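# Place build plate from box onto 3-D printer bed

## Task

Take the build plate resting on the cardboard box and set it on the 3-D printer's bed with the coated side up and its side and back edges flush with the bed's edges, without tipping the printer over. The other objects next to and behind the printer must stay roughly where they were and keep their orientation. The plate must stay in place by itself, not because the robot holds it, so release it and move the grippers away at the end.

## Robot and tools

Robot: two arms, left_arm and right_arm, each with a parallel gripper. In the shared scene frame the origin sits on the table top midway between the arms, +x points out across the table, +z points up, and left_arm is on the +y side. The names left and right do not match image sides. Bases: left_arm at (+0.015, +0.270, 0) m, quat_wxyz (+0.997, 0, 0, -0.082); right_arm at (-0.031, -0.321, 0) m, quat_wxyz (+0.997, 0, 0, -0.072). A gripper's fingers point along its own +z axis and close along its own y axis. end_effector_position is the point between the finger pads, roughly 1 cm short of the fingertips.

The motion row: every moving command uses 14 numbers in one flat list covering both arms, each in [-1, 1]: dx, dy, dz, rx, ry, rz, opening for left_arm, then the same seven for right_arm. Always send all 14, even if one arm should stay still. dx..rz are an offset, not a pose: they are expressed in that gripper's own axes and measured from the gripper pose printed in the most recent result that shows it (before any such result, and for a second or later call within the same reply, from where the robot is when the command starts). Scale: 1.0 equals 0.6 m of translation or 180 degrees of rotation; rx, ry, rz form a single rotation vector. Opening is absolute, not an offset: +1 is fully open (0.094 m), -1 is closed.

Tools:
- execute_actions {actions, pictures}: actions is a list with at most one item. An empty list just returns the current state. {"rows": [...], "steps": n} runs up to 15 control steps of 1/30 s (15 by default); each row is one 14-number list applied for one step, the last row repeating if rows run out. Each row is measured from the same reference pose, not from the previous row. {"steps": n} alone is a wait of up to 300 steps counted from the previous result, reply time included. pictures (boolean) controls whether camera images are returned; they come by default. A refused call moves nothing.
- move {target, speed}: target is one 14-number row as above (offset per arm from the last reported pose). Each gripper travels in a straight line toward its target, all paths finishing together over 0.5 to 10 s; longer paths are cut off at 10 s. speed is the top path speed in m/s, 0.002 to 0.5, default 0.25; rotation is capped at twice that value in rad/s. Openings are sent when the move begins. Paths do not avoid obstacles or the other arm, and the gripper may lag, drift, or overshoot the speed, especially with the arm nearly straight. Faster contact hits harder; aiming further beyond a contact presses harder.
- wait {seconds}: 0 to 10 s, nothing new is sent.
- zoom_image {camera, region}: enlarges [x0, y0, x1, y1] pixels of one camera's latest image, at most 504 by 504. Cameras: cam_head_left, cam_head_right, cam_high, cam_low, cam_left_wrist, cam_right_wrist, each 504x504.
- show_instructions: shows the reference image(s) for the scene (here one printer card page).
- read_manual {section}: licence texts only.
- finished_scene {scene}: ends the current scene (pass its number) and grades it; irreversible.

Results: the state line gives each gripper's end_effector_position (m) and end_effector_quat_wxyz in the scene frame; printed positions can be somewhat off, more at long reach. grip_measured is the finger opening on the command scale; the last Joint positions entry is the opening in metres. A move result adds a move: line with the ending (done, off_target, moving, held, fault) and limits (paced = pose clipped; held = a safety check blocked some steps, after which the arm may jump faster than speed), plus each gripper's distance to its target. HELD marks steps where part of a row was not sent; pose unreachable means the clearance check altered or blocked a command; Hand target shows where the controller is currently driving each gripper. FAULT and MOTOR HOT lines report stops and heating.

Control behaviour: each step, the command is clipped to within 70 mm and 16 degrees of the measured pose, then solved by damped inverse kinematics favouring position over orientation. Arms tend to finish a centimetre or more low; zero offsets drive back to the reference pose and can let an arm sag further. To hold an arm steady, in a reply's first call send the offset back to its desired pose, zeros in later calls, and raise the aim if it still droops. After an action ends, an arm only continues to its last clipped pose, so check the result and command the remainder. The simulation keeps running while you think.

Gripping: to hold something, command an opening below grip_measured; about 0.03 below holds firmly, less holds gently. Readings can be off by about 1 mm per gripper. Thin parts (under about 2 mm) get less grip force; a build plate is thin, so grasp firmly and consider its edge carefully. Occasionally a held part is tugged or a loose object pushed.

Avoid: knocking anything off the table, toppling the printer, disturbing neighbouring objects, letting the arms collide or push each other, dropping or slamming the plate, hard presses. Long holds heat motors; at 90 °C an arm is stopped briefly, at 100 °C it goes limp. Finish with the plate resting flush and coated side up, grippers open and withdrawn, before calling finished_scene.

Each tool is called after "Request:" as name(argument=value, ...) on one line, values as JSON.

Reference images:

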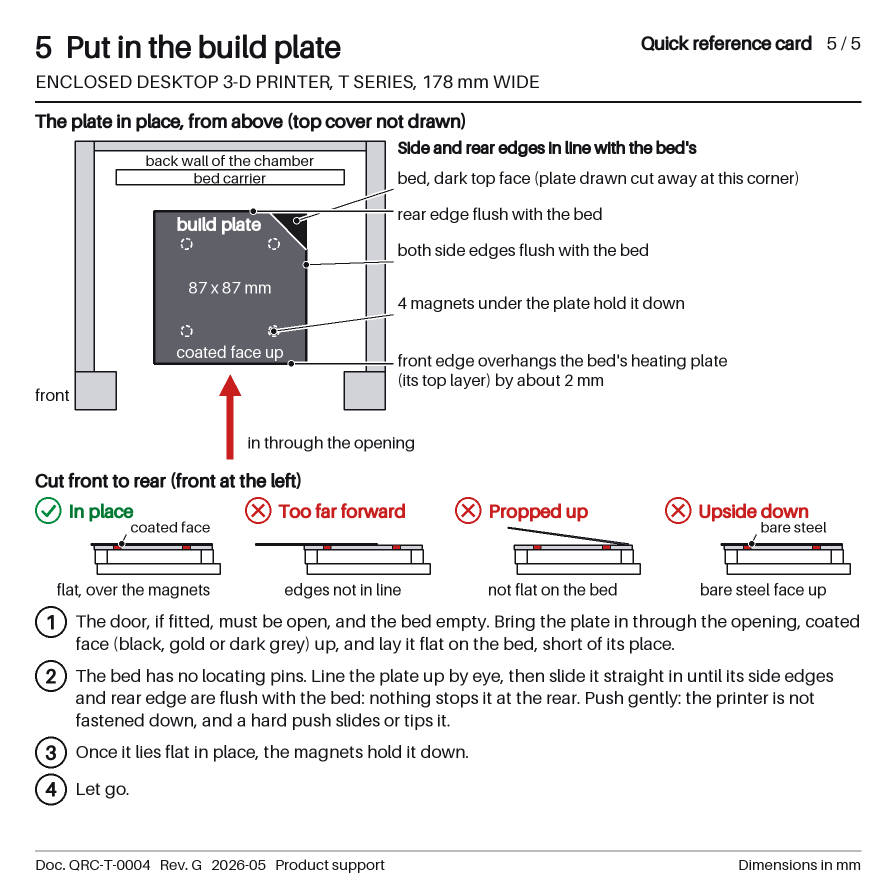

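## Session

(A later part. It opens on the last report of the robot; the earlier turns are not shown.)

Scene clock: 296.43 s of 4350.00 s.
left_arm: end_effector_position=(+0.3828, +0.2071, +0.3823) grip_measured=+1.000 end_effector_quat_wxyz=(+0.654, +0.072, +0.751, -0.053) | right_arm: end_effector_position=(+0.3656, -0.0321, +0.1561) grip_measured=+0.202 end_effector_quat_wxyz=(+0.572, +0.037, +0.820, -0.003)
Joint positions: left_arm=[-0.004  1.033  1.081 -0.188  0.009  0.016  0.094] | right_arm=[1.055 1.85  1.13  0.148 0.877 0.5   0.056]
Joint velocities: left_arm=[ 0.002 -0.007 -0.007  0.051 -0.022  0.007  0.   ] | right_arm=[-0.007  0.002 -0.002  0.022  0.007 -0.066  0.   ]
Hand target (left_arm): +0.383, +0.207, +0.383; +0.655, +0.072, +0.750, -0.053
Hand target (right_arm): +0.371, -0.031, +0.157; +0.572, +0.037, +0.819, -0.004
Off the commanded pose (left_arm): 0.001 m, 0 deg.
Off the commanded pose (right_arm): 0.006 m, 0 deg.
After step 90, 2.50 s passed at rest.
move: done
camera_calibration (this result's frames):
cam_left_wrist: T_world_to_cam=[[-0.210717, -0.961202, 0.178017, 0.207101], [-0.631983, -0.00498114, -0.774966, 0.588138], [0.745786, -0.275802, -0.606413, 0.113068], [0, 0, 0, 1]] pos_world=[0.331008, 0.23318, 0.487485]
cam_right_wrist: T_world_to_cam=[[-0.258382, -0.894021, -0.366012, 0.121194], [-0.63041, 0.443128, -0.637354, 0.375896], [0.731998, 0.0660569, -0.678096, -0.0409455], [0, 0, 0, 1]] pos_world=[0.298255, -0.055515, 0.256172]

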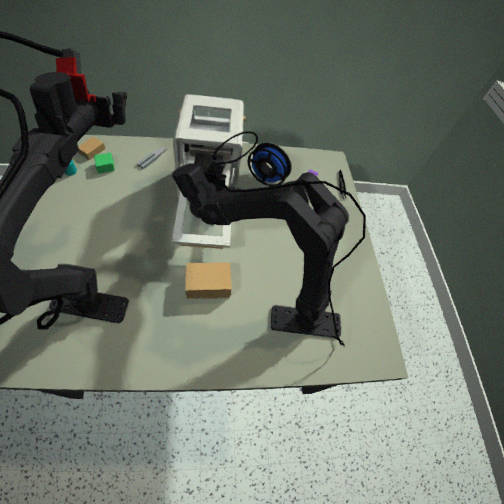

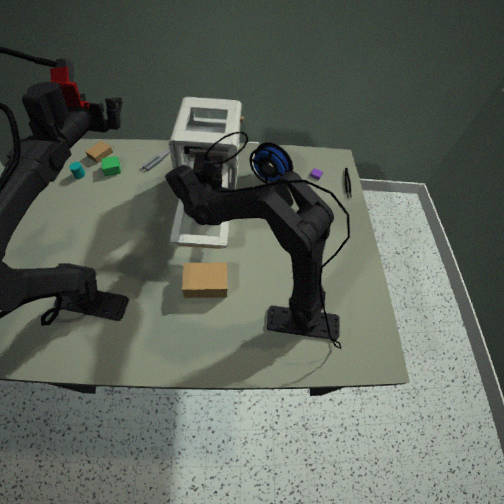

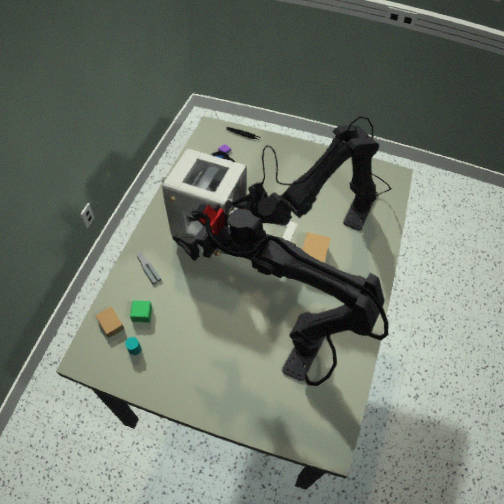

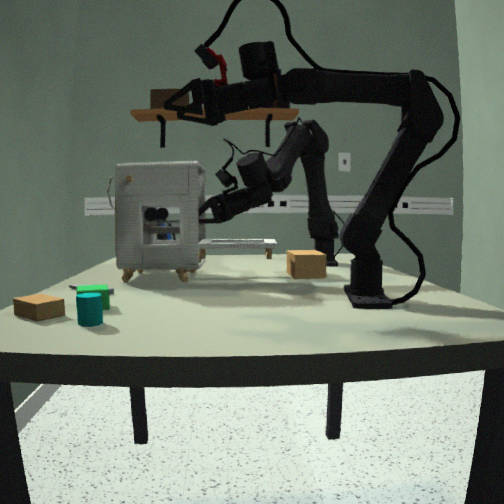

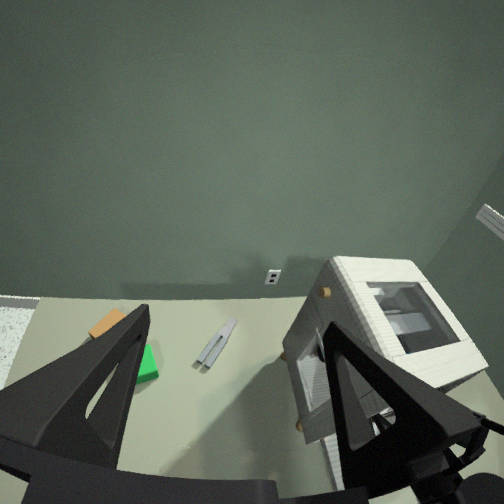

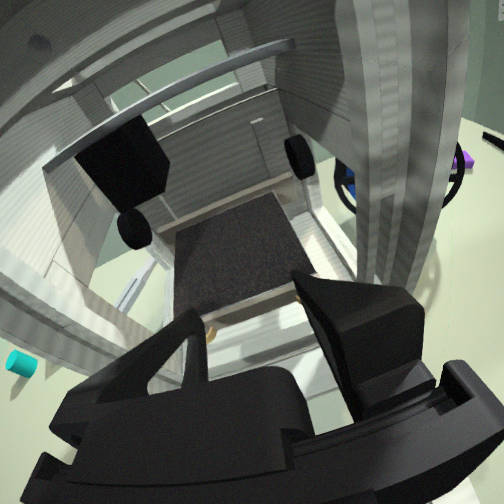

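Request:
move(target=[0,0,0,0,0,0,1,0.0,-0.005,-0.07,0,0,0,0.2], speed=0.05)

Request:
zoom_image(camera="cam_right_wrist", region=[150, 130, 350, 330])

Request:
zoom_image(camera="cam_low", region=[110, 190, 210, 260])

Scene clock: 301.90 s of 4350.00 s.
left_arm: end_effector_position=(+0.3826, +0.2072, +0.3812) grip_measured=+1.000 end_effector_quat_wxyz=(+0.652, +0.072, +0.753, -0.053) | right_arm: end_effector_position=(+0.3315, -0.0261, +0.1726) grip_measured=+0.202 end_effector_quat_wxyz=(+0.574, +0.040, +0.818, +0.011)
Joint positions: left_arm=[-0.004  1.033  1.081 -0.193  0.009  0.016  0.094] | right_arm=[1.135 1.762 1.095 0.061 0.93  0.576 0.056]
Joint velocities: left_arm=[-0.027  0.007  0.022  0.007  0.022 -0.022  0.   ] | right_arm=[ 0.002 -0.002  0.007 -0.051 -0.022 -0.022  0.001]
Hand target (left_arm): +0.383, +0.207, +0.382; +0.654, +0.072, +0.751, -0.053
Hand target (right_arm): +0.326, -0.033, +0.171; +0.572, +0.037, +0.820, -0.003
Off the commanded pose (left_arm): 0.001 m, 0 deg.
Off the commanded pose (right_arm): 0.009 m, 2 deg.
After step 90, 1.20 s passed at rest.
move: done
camera_calibration (this result's frames):
cam_left_wrist: T_world_to_cam=[[-0.209913, -0.961338, 0.178232, 0.206932], [-0.635474, -0.00439067, -0.77211, 0.587288], [0.743041, -0.275338, -0.609984, 0.114827], [0, 0, 0, 1]] pos_world=[0.331323, 0.233126, 0.486611]
cam_right_wrist: T_world_to_cam=[[-0.245751, -0.88677, -0.391465, 0.124123], [-0.630874, 0.452931, -0.629962, 0.361381], [0.735938, 0.092151, -0.670748, -0.00705325], [0, 0, 0, 1]] pos_world=[0.26368, -0.0529619, 0.271515]

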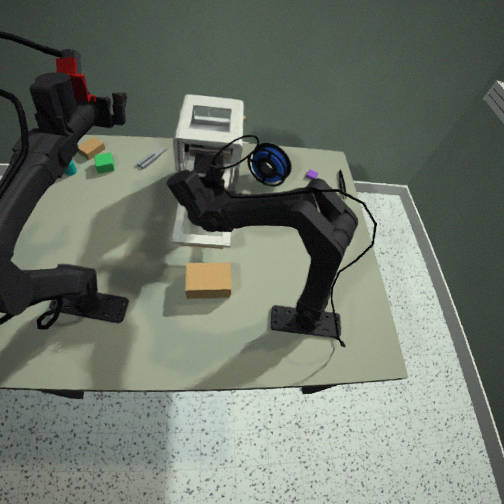

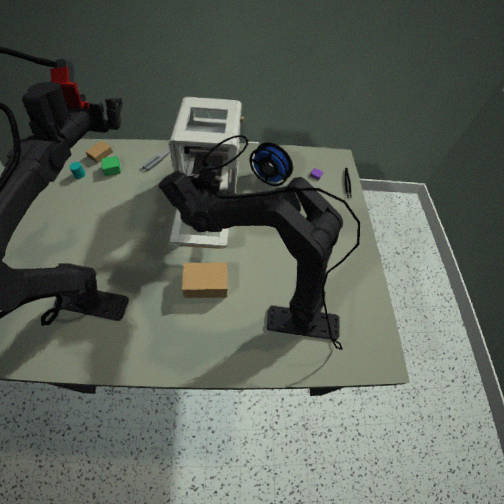

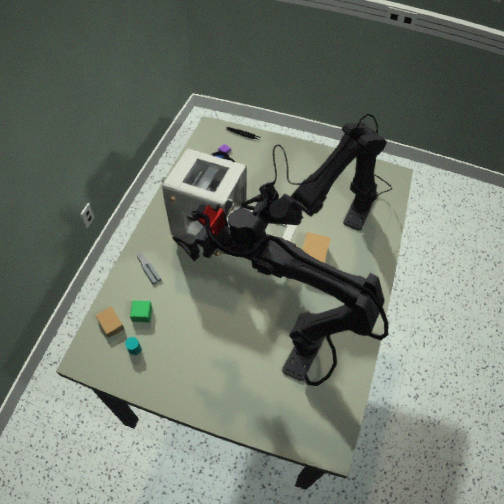

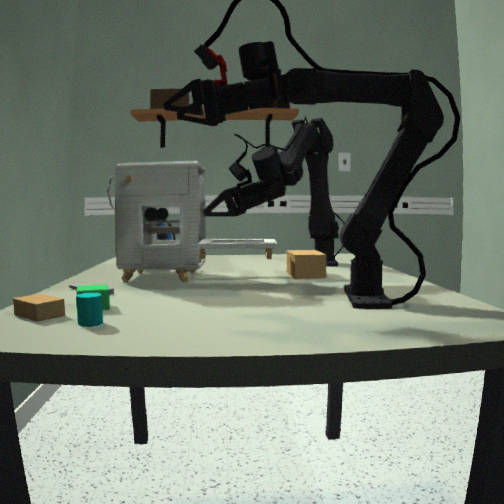

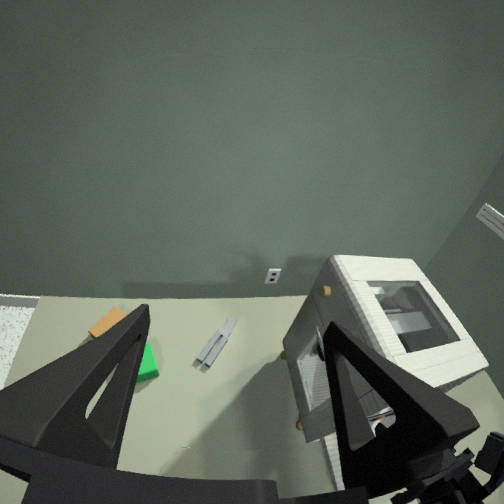

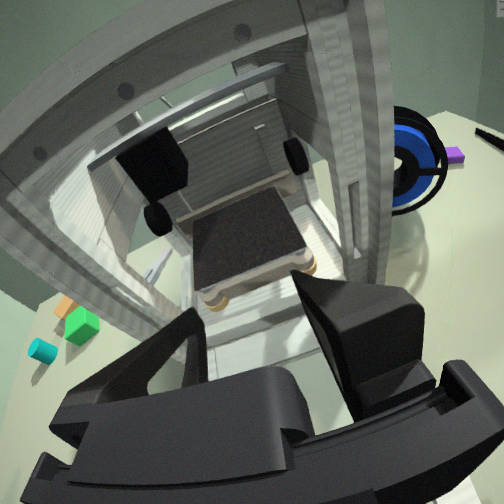

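Region (150, 130, 350, 330) of cam_right_wrist's 504x504 image, scaled by 2.520, with more detail than that image has.

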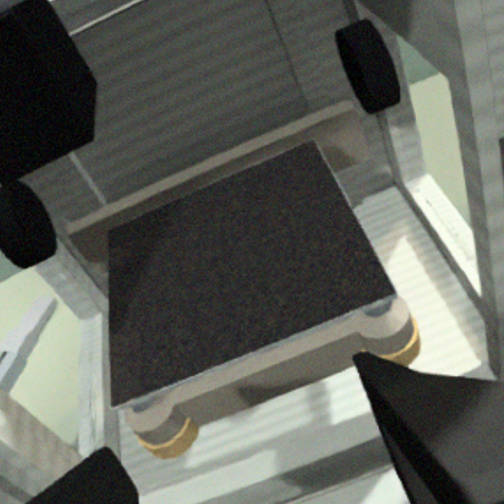

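Region (110, 190, 210, 260) of cam_low's 504x504 image, scaled by 5.040, with more detail than that image has; it fills the top 353 rows of this view, and the rest is white.

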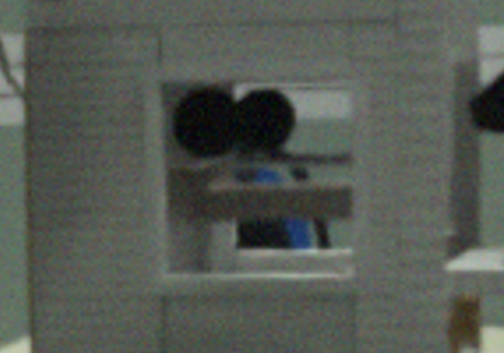

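Request:
zoom_image(camera="cam_right_wrist", region=[185, 230, 325, 320])

Region (185, 230, 325, 320) of cam_right_wrist's 504x504 image, scaled by 3.600, with more detail than that image has; it fills the top 324 rows of this view, and the rest is white.

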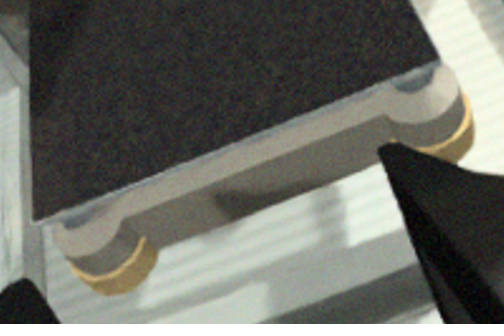

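Request:
move(target=[0,0,0,0,0,0,1,0.0,-0.05,-0.2,0,0,0,0.2], speed=0.2)

Request:
finished_scene(scene=1)

Scene clock: 308.03 s of 4350.00 s.
left_arm: end_effector_position=(+0.3825, +0.2072, +0.3802) grip_measured=+1.000 end_effector_quat_wxyz=(+0.651, +0.072, +0.754, -0.053) | right_arm: end_effector_position=(+0.2172, -0.0512, +0.2083) grip_measured=+0.202 end_effector_quat_wxyz=(+0.568, +0.042, +0.822, +0.022)
Joint positions: left_arm=[-0.004  1.033  1.081 -0.197  0.009  0.016  0.094] | right_arm=[ 1.42   1.478  1.023 -0.48   1.116  0.973  0.056]
Joint velocities: left_arm=[ 0.007 -0.007 -0.007 -0.007 -0.037 -0.022  0.   ] | right_arm=[-0.002 -0.027 -0.017 -0.037 -0.066  0.051  0.002]
Hand target (left_arm): +0.383, +0.207, +0.381; +0.652, +0.072, +0.753, -0.053
Hand target (right_arm): +0.216, -0.052, +0.212; +0.573, +0.040, +0.819, +0.012
Off the commanded pose (left_arm): 0.001 m, 0 deg.
Off the commanded pose (right_arm): 0.004 m, 2 deg.
After step 90, 1.70 s passed at rest.
move: done
camera_calibration (this result's frames):
cam_left_wrist: T_world_to_cam=[[-0.209175, -0.961462, 0.178427, 0.206779], [-0.638663, -0.00385132, -0.769477, 0.586503], [0.74051, -0.27491, -0.613245, 0.116436], [0, 0, 0, 1]] pos_world=[0.331609, 0.233078, 0.485809]
cam_right_wrist: T_world_to_cam=[[-0.242207, -0.880988, -0.406444, 0.0904621], [-0.64349, 0.459387, -0.612278, 0.322559], [0.726124, 0.113244, -0.678173, 0.108022], [0, 0, 0, 1]] pos_world=[0.151036, -0.0807162, 0.307521]

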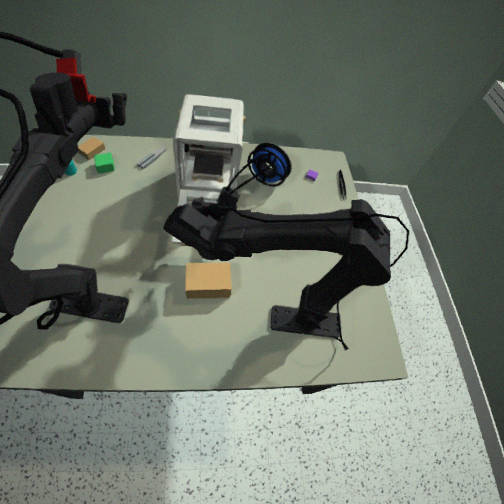

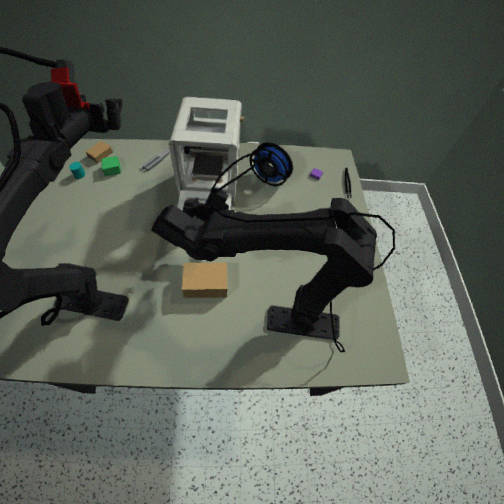

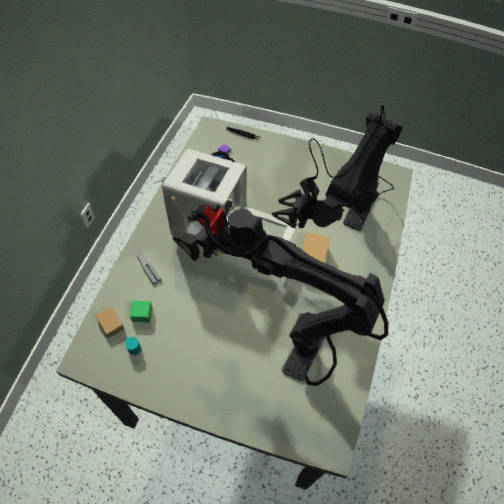

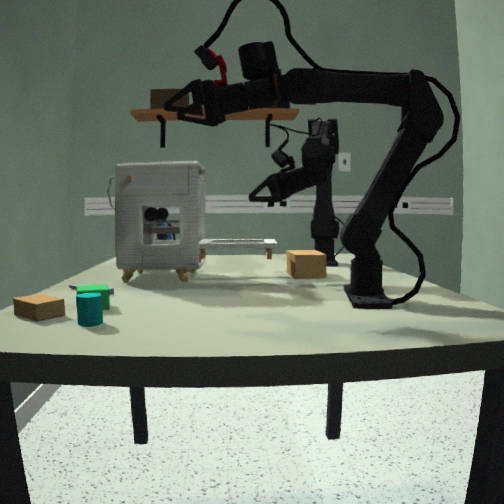

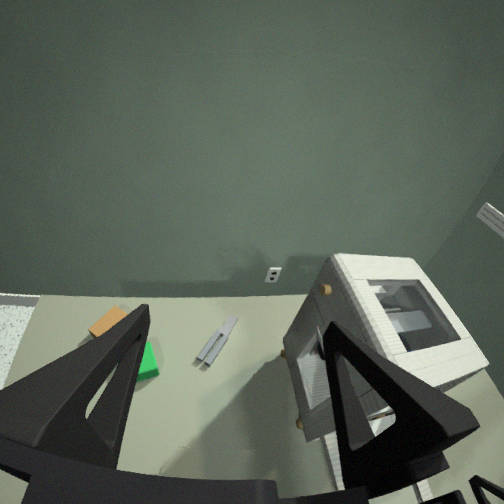

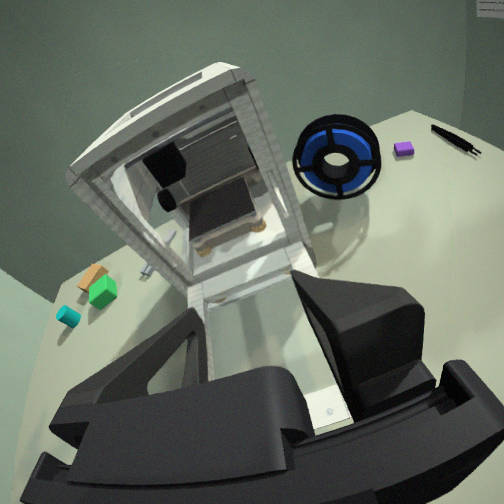

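The scene is finished: the task was done.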